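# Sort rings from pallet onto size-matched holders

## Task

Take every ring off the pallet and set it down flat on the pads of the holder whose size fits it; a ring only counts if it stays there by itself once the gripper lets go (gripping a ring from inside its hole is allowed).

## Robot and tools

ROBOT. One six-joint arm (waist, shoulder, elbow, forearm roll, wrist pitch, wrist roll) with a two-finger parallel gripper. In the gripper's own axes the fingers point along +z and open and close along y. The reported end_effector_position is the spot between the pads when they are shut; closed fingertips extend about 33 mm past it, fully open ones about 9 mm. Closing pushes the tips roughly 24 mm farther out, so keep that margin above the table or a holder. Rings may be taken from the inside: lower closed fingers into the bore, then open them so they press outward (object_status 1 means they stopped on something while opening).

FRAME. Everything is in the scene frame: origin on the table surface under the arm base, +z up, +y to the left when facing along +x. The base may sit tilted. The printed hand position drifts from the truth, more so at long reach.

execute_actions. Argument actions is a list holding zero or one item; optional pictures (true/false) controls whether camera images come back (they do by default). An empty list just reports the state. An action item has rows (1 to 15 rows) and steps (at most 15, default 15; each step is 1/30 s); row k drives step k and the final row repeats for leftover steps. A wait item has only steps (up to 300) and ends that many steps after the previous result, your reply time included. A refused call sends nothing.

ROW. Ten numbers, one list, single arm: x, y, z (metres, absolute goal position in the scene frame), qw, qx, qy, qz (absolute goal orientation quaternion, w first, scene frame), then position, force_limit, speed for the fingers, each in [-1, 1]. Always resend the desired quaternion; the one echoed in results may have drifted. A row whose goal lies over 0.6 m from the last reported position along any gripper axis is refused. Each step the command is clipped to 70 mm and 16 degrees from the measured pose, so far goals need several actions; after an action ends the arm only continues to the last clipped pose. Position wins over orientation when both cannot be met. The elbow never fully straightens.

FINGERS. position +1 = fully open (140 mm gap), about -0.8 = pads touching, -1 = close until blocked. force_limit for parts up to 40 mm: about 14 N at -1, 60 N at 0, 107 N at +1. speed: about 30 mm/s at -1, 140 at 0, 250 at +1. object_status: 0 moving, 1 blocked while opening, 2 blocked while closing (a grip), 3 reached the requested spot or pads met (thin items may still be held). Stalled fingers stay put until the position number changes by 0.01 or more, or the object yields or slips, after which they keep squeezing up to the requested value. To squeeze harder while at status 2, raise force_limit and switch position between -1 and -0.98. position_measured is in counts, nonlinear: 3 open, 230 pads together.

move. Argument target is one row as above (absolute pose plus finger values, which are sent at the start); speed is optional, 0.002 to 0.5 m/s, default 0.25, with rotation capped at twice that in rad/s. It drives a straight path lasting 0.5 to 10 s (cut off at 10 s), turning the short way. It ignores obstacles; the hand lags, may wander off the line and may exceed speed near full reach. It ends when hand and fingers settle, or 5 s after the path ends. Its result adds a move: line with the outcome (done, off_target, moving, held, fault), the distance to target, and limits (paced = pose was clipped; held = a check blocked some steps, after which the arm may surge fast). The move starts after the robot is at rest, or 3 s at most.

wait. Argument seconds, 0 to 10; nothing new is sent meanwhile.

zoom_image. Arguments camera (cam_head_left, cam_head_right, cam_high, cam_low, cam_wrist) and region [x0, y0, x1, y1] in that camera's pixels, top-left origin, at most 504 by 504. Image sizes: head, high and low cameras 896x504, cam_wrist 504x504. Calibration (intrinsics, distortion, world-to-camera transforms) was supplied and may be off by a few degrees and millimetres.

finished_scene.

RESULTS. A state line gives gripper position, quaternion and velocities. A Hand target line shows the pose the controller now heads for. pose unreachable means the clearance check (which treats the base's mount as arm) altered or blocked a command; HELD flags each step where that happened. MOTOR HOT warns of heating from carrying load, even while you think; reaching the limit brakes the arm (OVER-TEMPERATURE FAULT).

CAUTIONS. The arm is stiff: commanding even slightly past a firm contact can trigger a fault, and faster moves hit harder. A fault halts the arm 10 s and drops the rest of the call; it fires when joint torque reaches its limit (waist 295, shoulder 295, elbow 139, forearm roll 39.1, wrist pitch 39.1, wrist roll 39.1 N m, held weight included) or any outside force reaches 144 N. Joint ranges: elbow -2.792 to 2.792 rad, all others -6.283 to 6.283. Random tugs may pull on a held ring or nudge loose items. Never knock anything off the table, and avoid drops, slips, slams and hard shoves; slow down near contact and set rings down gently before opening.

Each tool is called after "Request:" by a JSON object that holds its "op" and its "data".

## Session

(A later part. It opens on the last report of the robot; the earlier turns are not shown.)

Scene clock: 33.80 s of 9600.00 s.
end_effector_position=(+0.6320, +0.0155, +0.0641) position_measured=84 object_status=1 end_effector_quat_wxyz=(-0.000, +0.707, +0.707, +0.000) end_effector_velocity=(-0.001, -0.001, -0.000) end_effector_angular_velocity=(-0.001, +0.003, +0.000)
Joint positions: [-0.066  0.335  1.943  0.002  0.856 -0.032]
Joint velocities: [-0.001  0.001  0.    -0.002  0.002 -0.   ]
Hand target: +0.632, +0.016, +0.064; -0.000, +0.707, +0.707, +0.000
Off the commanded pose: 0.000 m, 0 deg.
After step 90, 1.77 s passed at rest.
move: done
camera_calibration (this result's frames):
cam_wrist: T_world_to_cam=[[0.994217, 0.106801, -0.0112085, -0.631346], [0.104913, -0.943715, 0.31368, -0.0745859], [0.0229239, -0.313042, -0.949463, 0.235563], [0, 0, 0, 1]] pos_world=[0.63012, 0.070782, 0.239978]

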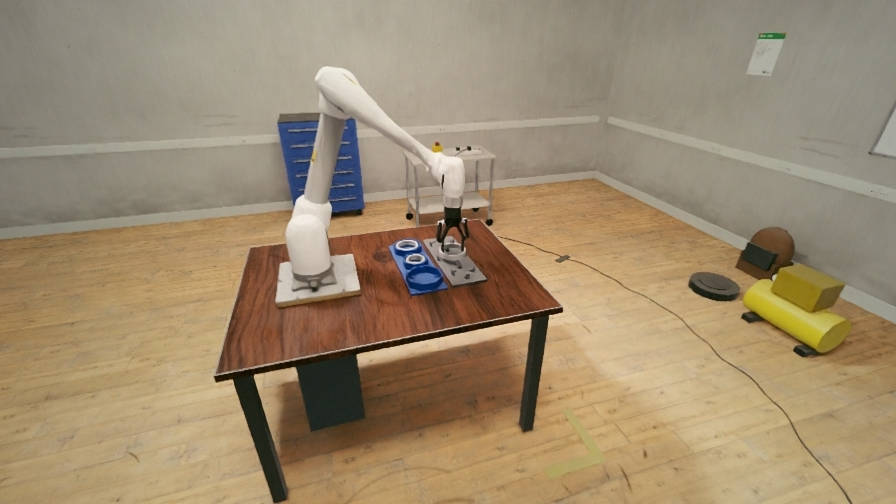

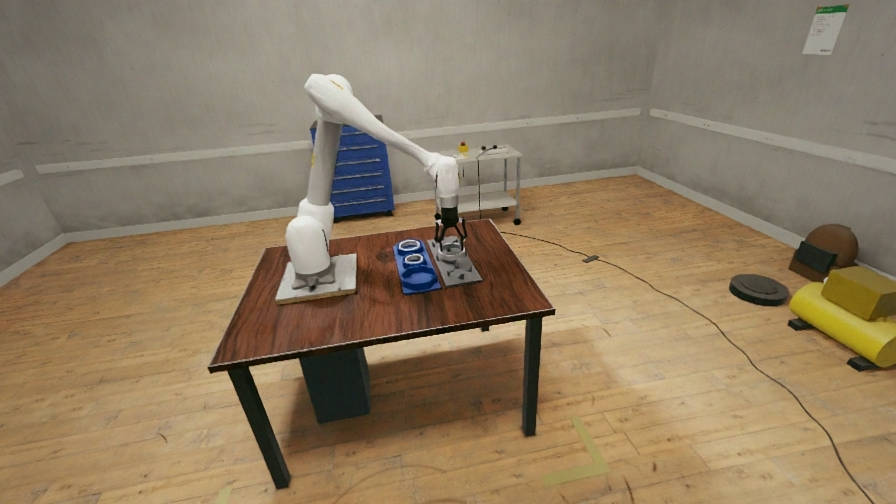

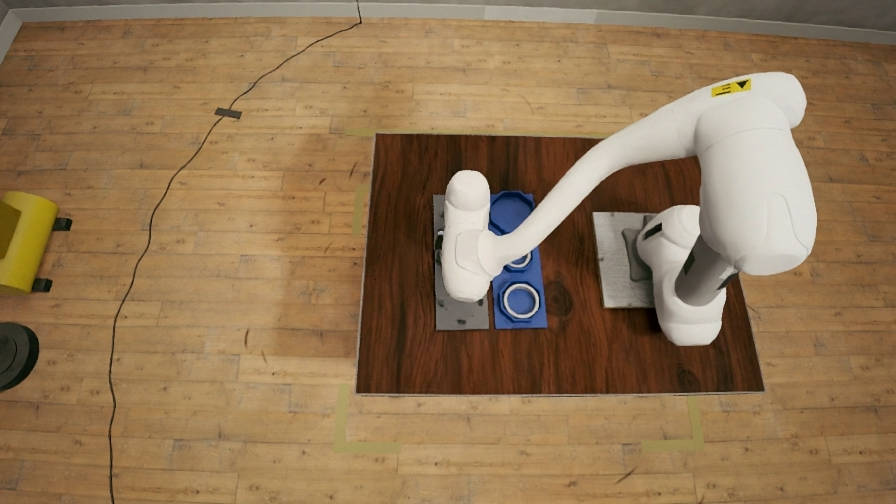

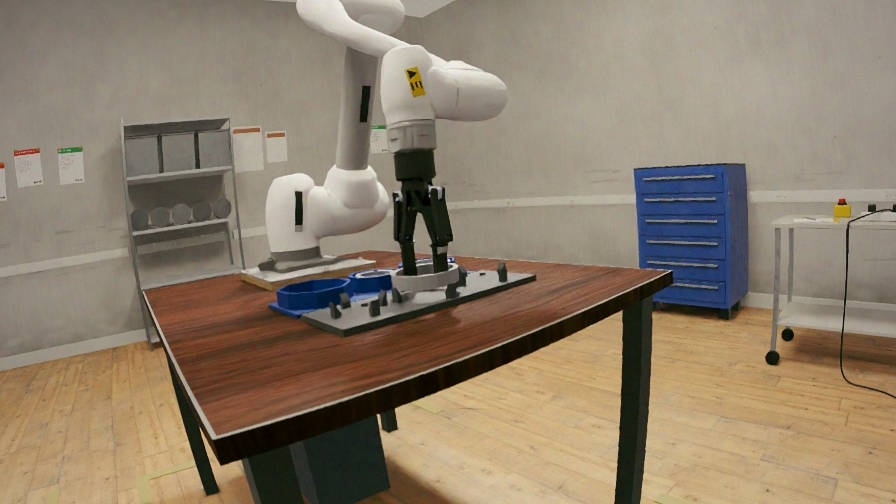

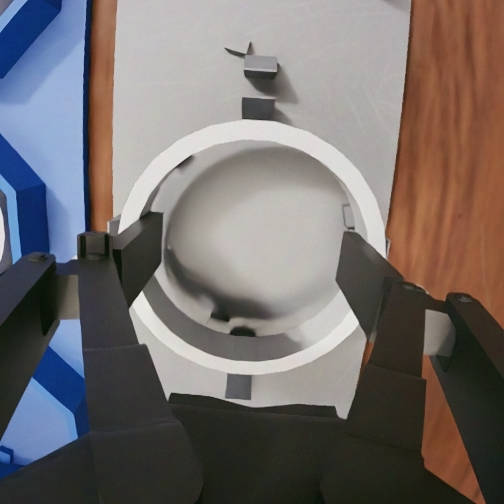

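Request:
{"op": "move", "data": {"target": [0.6302,0.0157,0.062,0,0.7071,0.7071,0,1,0,-0.7], "speed": 0.01}}

Request:
{"op": "move", "data": {"target": [0.6302,0.0157,0.047,0,0.7071,0.7071,0,1,0,-0.7], "speed": 0.01}}

Request:
{"op": "zoom_image", "data": {"camera": "cam_low", "region": [370,240,490,310]}}

Scene clock: 38.63 s of 9600.00 s.
end_effector_position=(+0.6302, +0.0157, +0.0620) position_measured=84 object_status=1 end_effector_quat_wxyz=(-0.000, +0.707, +0.707, -0.000) end_effector_velocity=(+0.000, +0.000, +0.000) end_effector_angular_velocity=(+0.001, -0.001, -0.001)
Joint positions: [-0.066  0.335  1.948  0.002  0.852 -0.032]
Joint velocities: [-0.    -0.001  0.001  0.001 -0.001  0.   ]
Hand target: +0.630, +0.016, +0.062; -0.000, +0.707, +0.707, +0.000
Off the commanded pose: 0.000 m, 0 deg.
After step 90, 1.13 s passed at rest.
move: done
camera_calibration (this result's frames):
cam_wrist: T_world_to_cam=[[0.994222, 0.106751, -0.0112692, -0.629629], [0.104883, -0.943719, 0.313677, -0.0735888], [0.0228502, -0.313046, -0.949463, 0.233713], [0, 0, 0, 1]] pos_world=[0.628368, 0.0709289, 0.237889]

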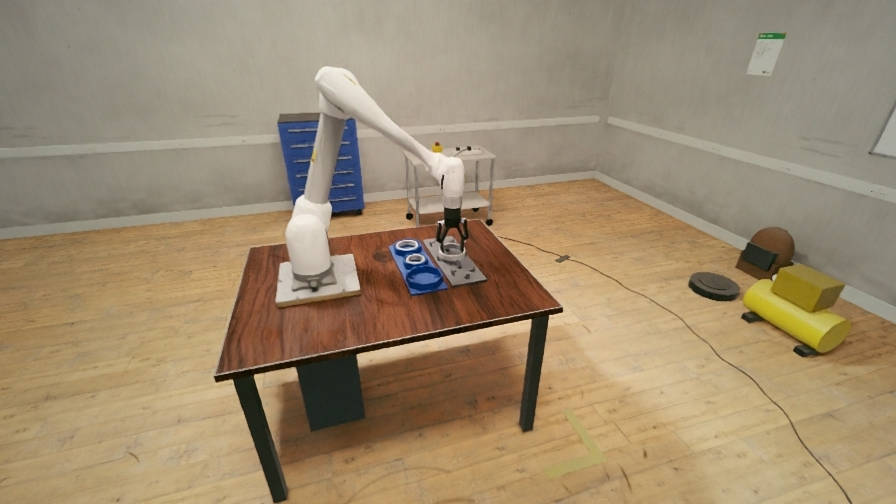

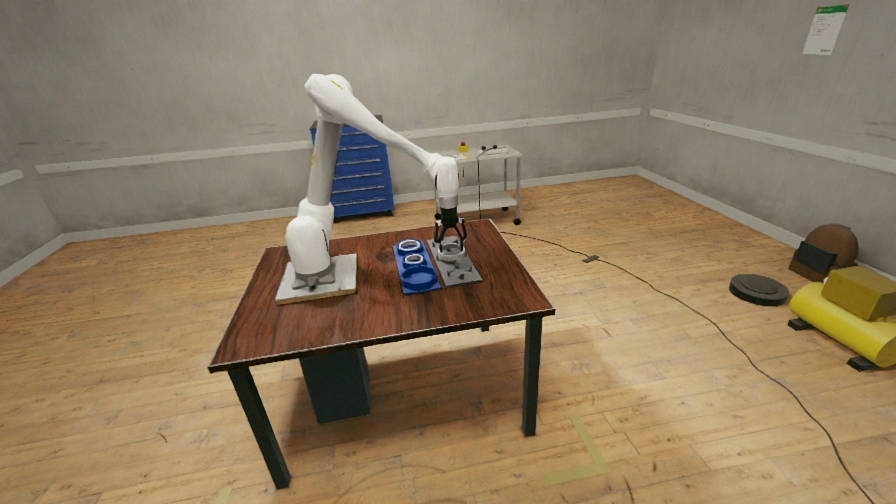

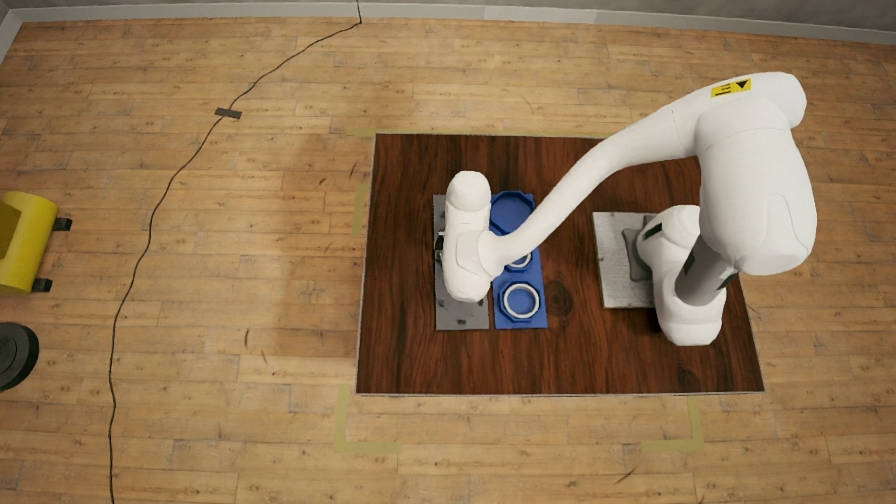

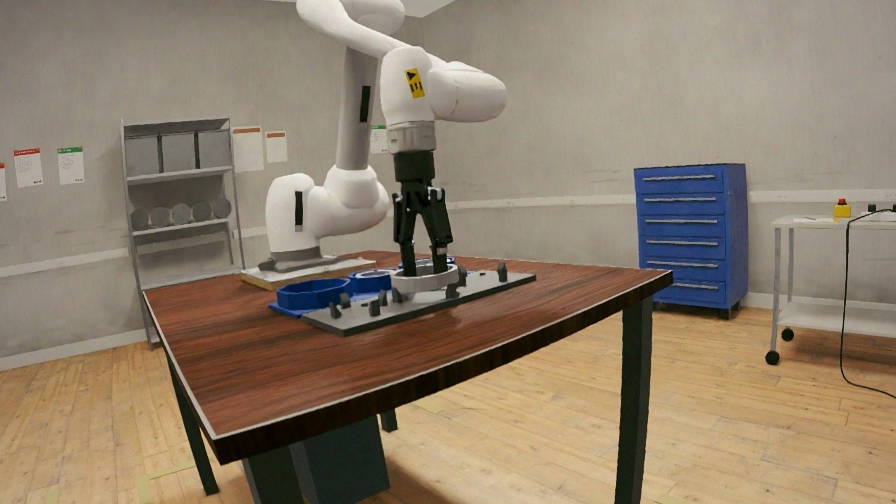

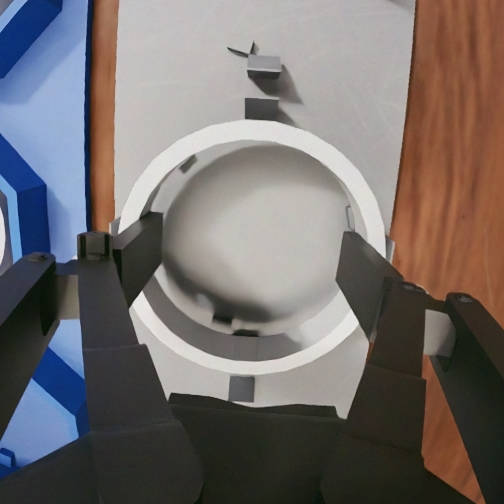

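Scene clock: 40.37 s of 9600.00 s.
end_effector_position=(+0.6302, +0.0157, +0.0471) position_measured=84 object_status=1 end_effector_quat_wxyz=(+0.000, +0.707, +0.707, +0.000) end_effector_velocity=(+0.000, +0.000, -0.002) end_effector_angular_velocity=(-0.000, +0.001, +0.001)
Joint positions: [-0.066  0.352  1.958  0.002  0.825 -0.032]
Joint velocities: [ 0.001  0.003  0.001 -0.001 -0.003  0.   ]
Hand target: +0.630, +0.016, +0.047; -0.000, +0.707, +0.707, +0.000
Off the commanded pose: 0.000 m, 0 deg.
move: done
camera_calibration (this result's frames):
cam_wrist: T_world_to_cam=[[0.994222, 0.106762, -0.0112041, -0.629781], [0.104873, -0.943718, 0.313683, -0.0688635], [0.0229158, -0.313046, -0.949462, 0.219518], [0, 0, 0, 1]] pos_world=[0.628334, 0.0709679, 0.222969]

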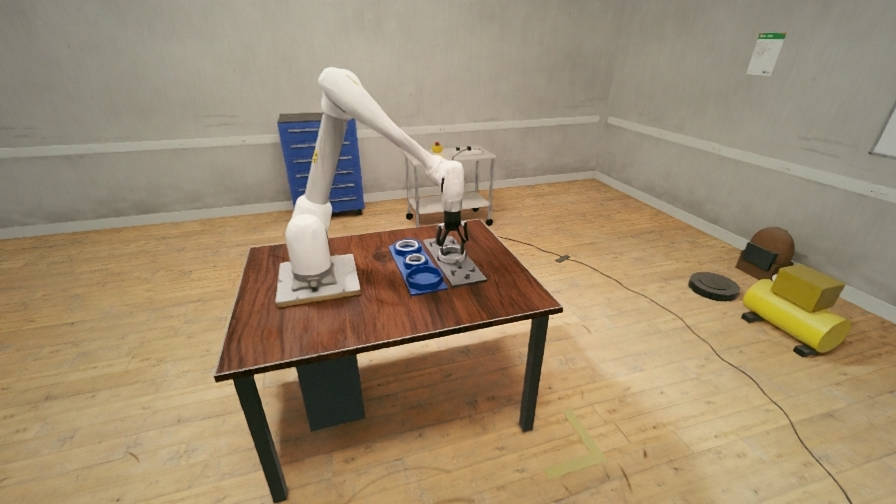

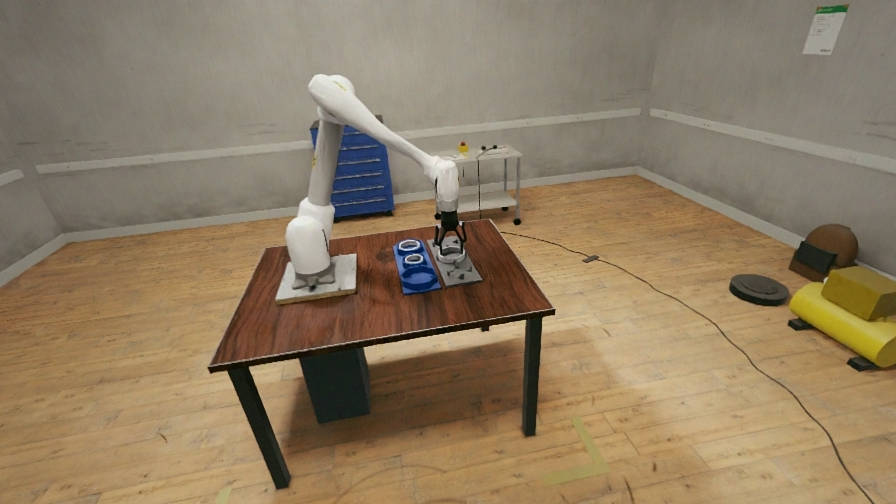

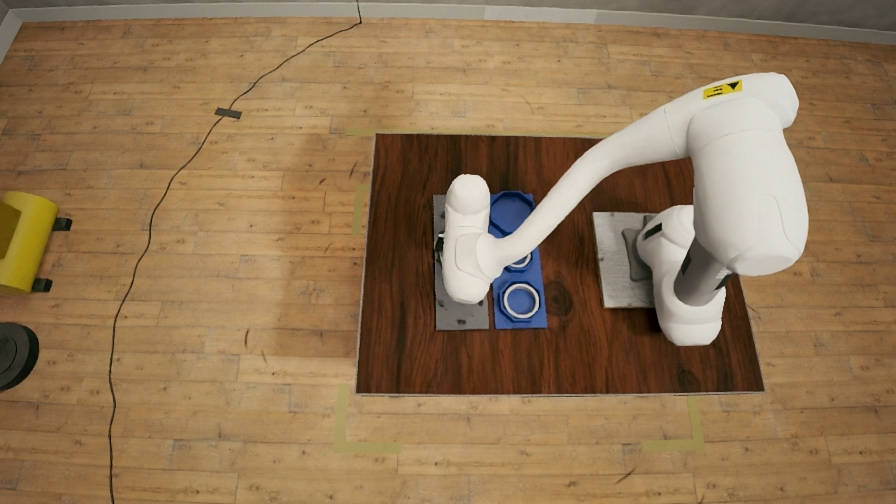

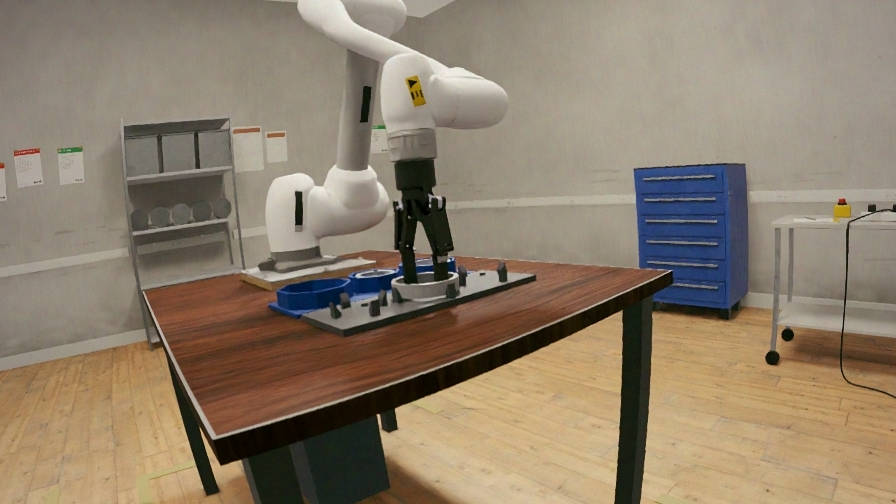

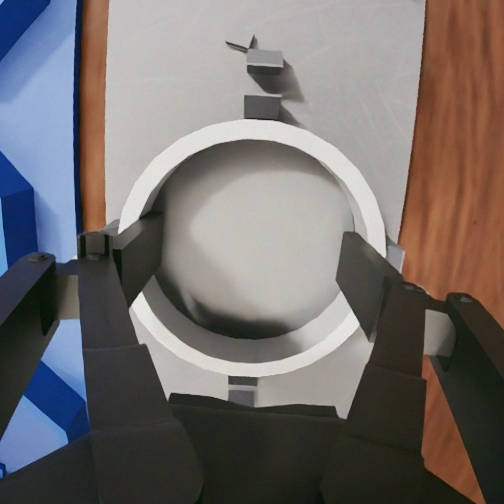

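Region (370, 240, 490, 310) of cam_low's 896x504 image, scaled by 4.200, with more detail than that image has; it fills the top 294 rows of this view, and the rest is white.

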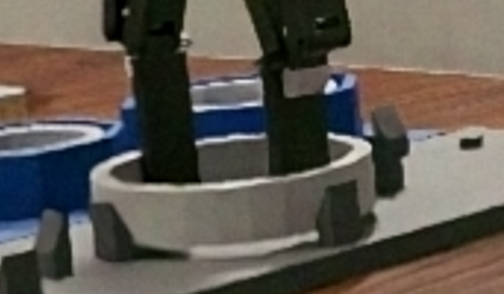

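Seated. Release, go to medium ring.

Request:
{"op": "move", "data": {"target": [0.6302,0.0157,0.047,0,0.7071,0.7071,0,0.15,0,-0.5]}}

Request:
{"op": "move", "data": {"target": [0.6302,0.0157,0.10,0,0.7071,0.7071,0,0.15,0,-0.5], "speed": 0.1}}

Request:
{"op": "move", "data": {"target": [0.445,0.158,0.10,0,0.7071,0.7071,0,-0.2,0,0]}}

Scene clock: 46.27 s of 9600.00 s.
end_effector_position=(+0.6302, +0.0157, +0.0470) position_measured=110 object_status=3 end_effector_quat_wxyz=(-0.000, +0.707, +0.707, -0.000) end_effector_velocity=(-0.000, -0.000, +0.001) end_effector_angular_velocity=(-0.000, -0.001, +0.000)
Joint positions: [-0.066  0.352  1.958  0.002  0.824 -0.032]
Joint velocities: [-0.    -0.002  0.    -0.     0.001 -0.   ]
Hand target: +0.630, +0.016, +0.047; -0.000, +0.707, +0.707, +0.000
Off the commanded pose: 0.000 m, 0 deg.
After step 90, 2.20 s passed at rest.
move: done
camera_calibration (this result's frames):
cam_wrist: T_world_to_cam=[[0.994217, 0.106799, -0.01128, -0.629741], [0.104933, -0.943716, 0.313671, -0.06886], [0.0228546, -0.31304, -0.949465, 0.219452], [0, 0, 0, 1]] pos_world=[0.628309, 0.0709687, 0.222857]

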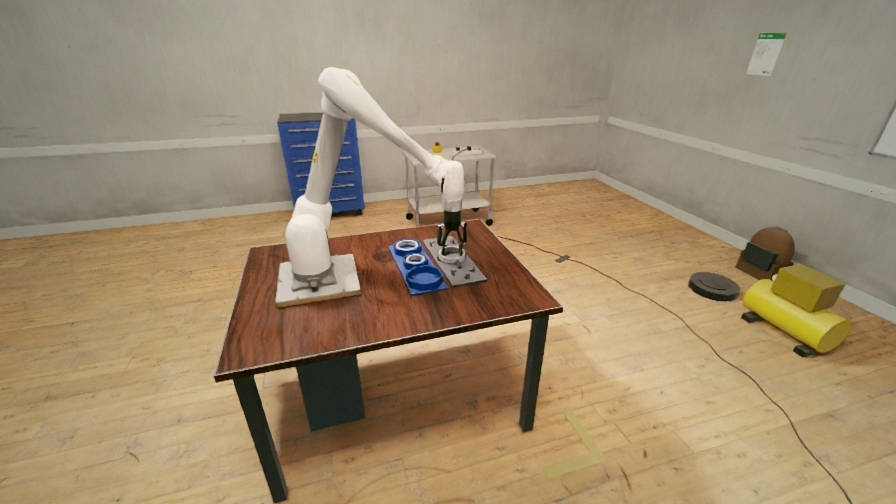

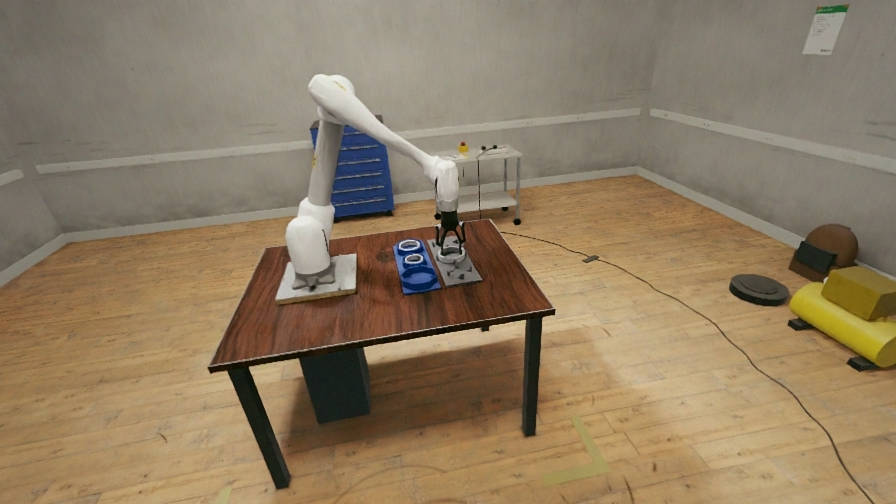

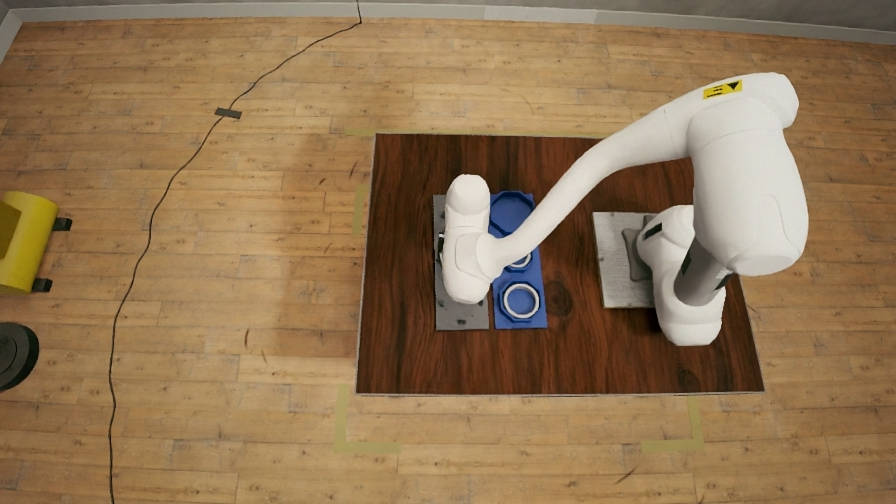

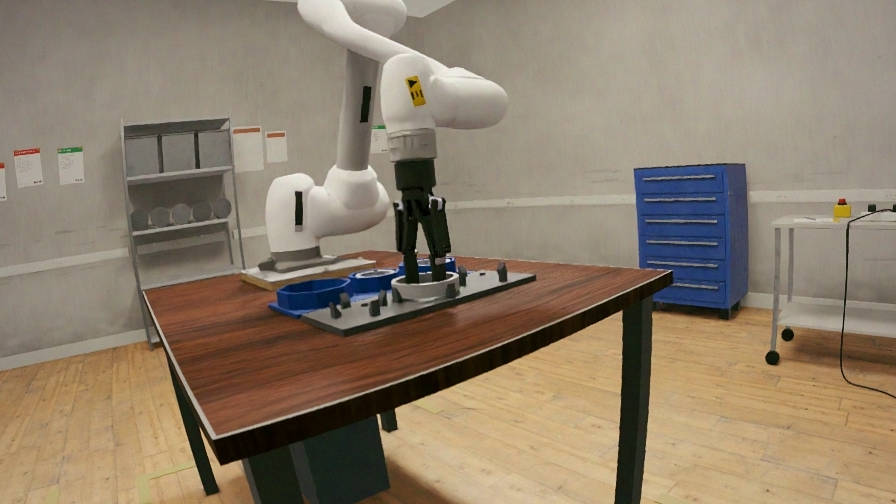

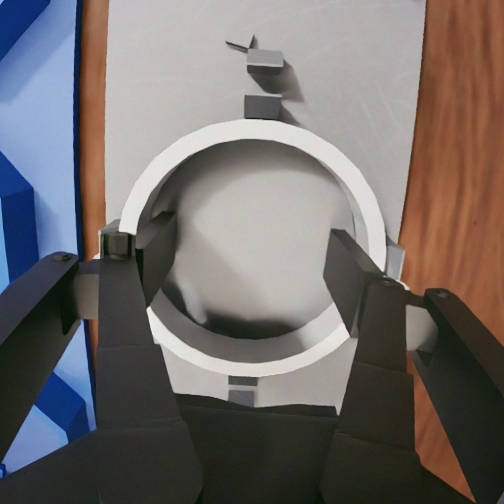

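Scene clock: 47.20 s of 9600.00 s.
end_effector_position=(+0.6302, +0.0157, +0.0999) position_measured=110 object_status=3 end_effector_quat_wxyz=(+0.000, +0.707, +0.707, -0.000) end_effector_velocity=(-0.000, +0.001, +0.002) end_effector_angular_velocity=(+0.000, -0.001, -0.000)
Joint positions: [-0.066  0.294  1.921  0.002  0.92  -0.032]
Joint velocities: [ 0.001 -0.002 -0.001  0.     0.003  0.001]
Hand target: +0.630, +0.016, +0.100; +0.000, +0.707, +0.707, -0.000
Off the commanded pose: 0.000 m, 0 deg.
move: done
camera_calibration (this result's frames):
cam_wrist: T_world_to_cam=[[0.994222, 0.106752, -0.0112526, -0.629213], [0.104879, -0.943703, 0.313727, -0.0854593], [0.022872, -0.313094, -0.949447, 0.269688], [0, 0, 0, 1]] pos_world=[0.628372, 0.0709596, 0.275785]

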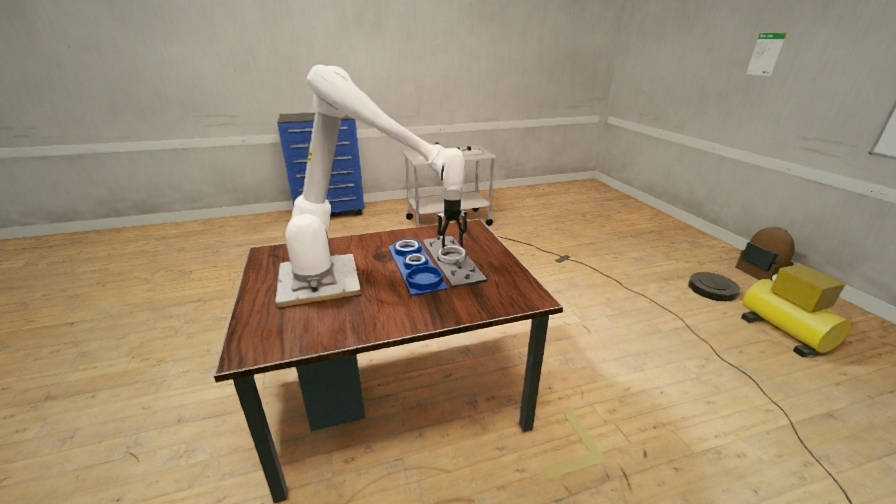

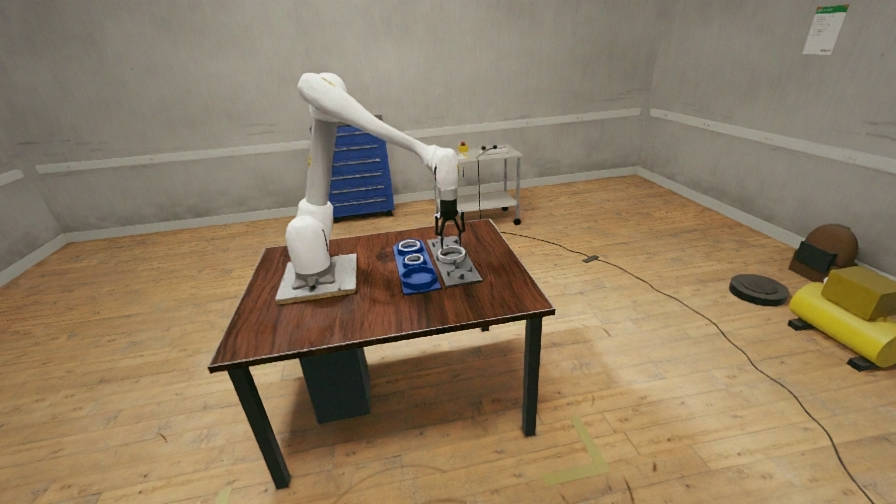

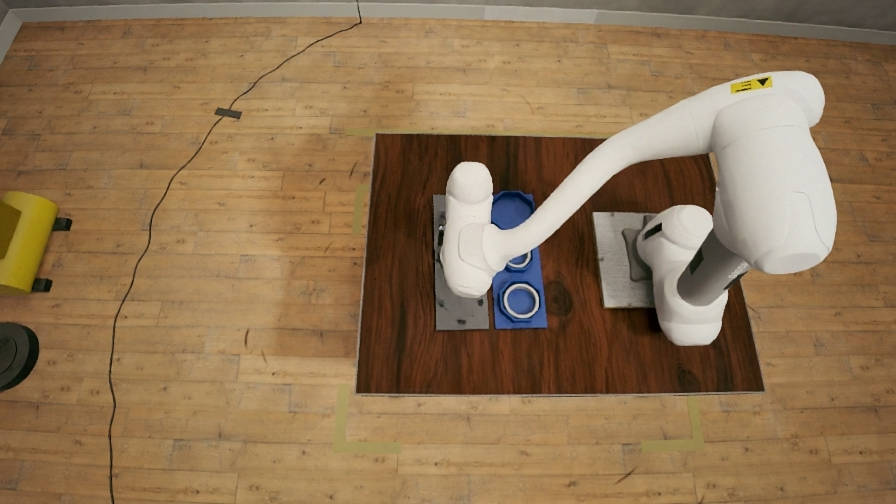

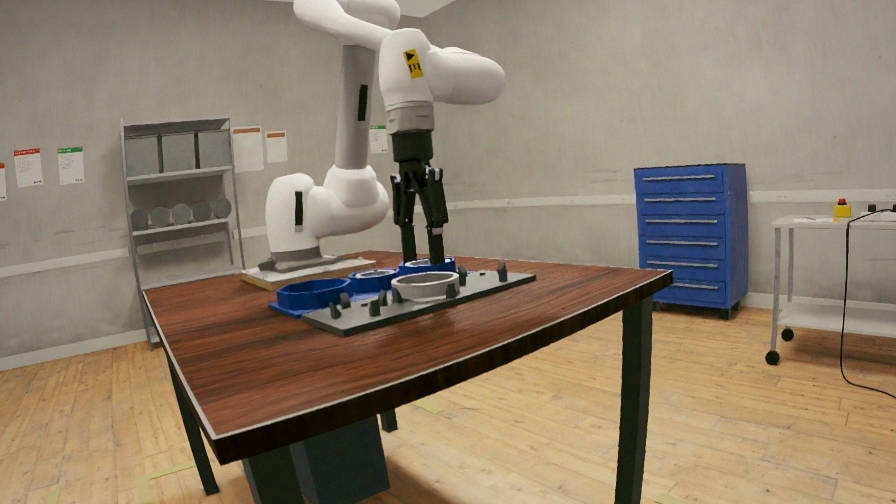

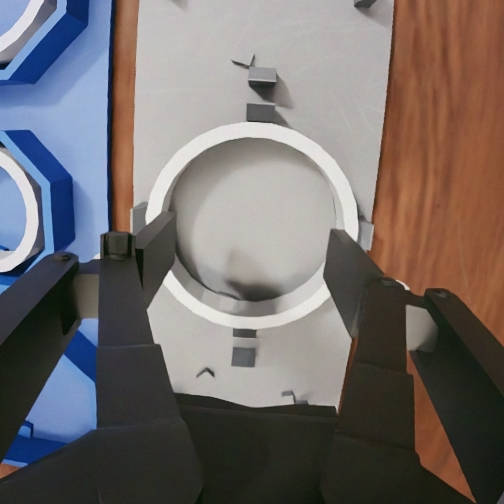

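Scene clock: 48.67 s of 9600.00 s.
end_effector_position=(+0.4452, +0.1580, +0.1001) position_measured=154 object_status=3 end_effector_quat_wxyz=(+0.000, +0.707, +0.707, +0.000) end_effector_velocity=(-0.001, +0.001, +0.000) end_effector_angular_velocity=(+0.000, -0.000, +0.001)
Joint positions: [ 0.233  0.067  2.207 -0.001  0.86   0.269]
Joint velocities: [ 0.003 -0.001  0.     0.     0.     0.002]
Hand target: +0.445, +0.158, +0.100; +0.000, +0.707, +0.707, +0.000
Off the commanded pose: 0.000 m, 0 deg.
move: done
camera_calibration (this result's frames):
cam_wrist: T_world_to_cam=[[0.99422, 0.10681, -0.0108513, -0.460463], [0.10481, -0.94375, 0.31361, 0.0682269], [0.0232556, -0.312935, -0.94949, 0.318475], [0, 0, 0, 1]] pos_world=[0.443244, 0.213233, 0.275995]

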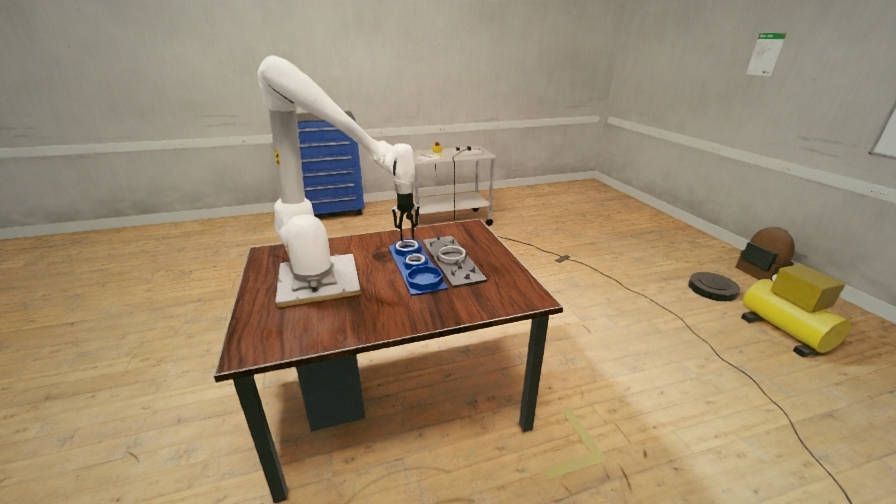

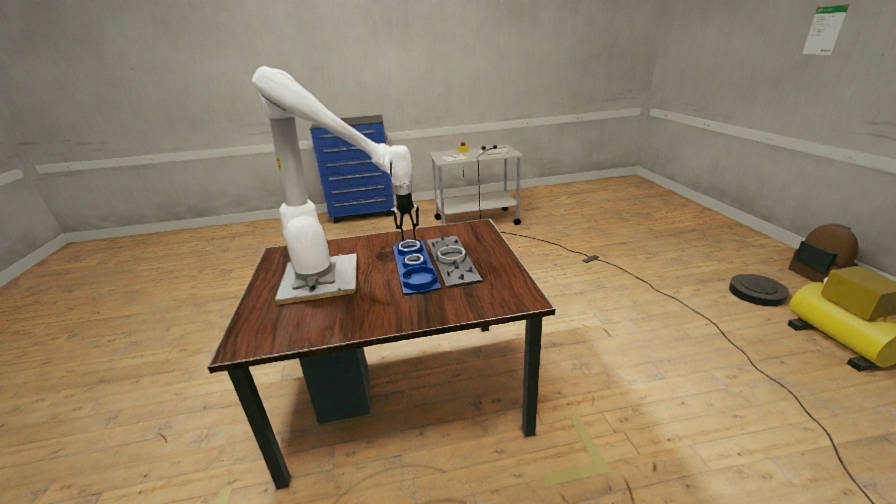

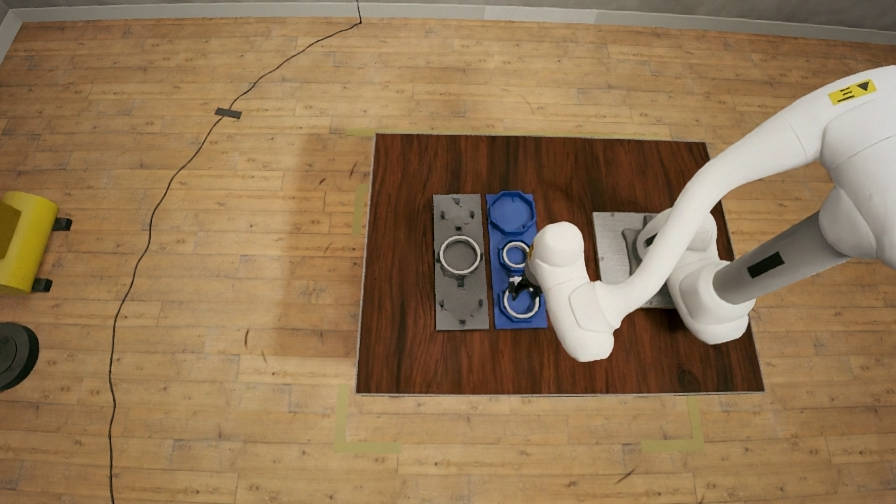

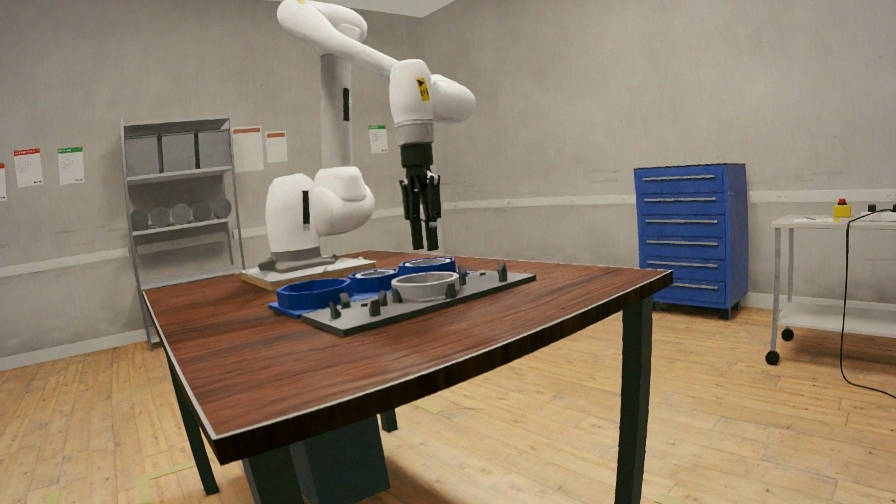

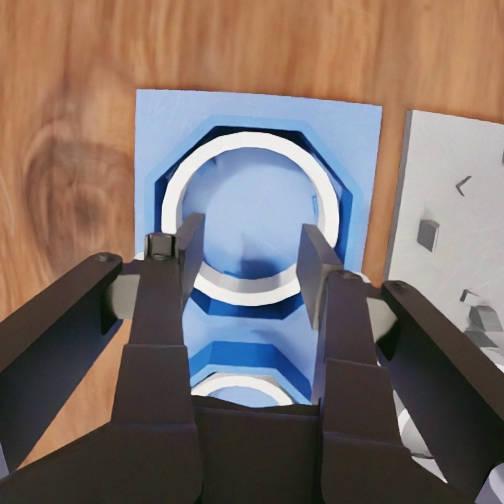

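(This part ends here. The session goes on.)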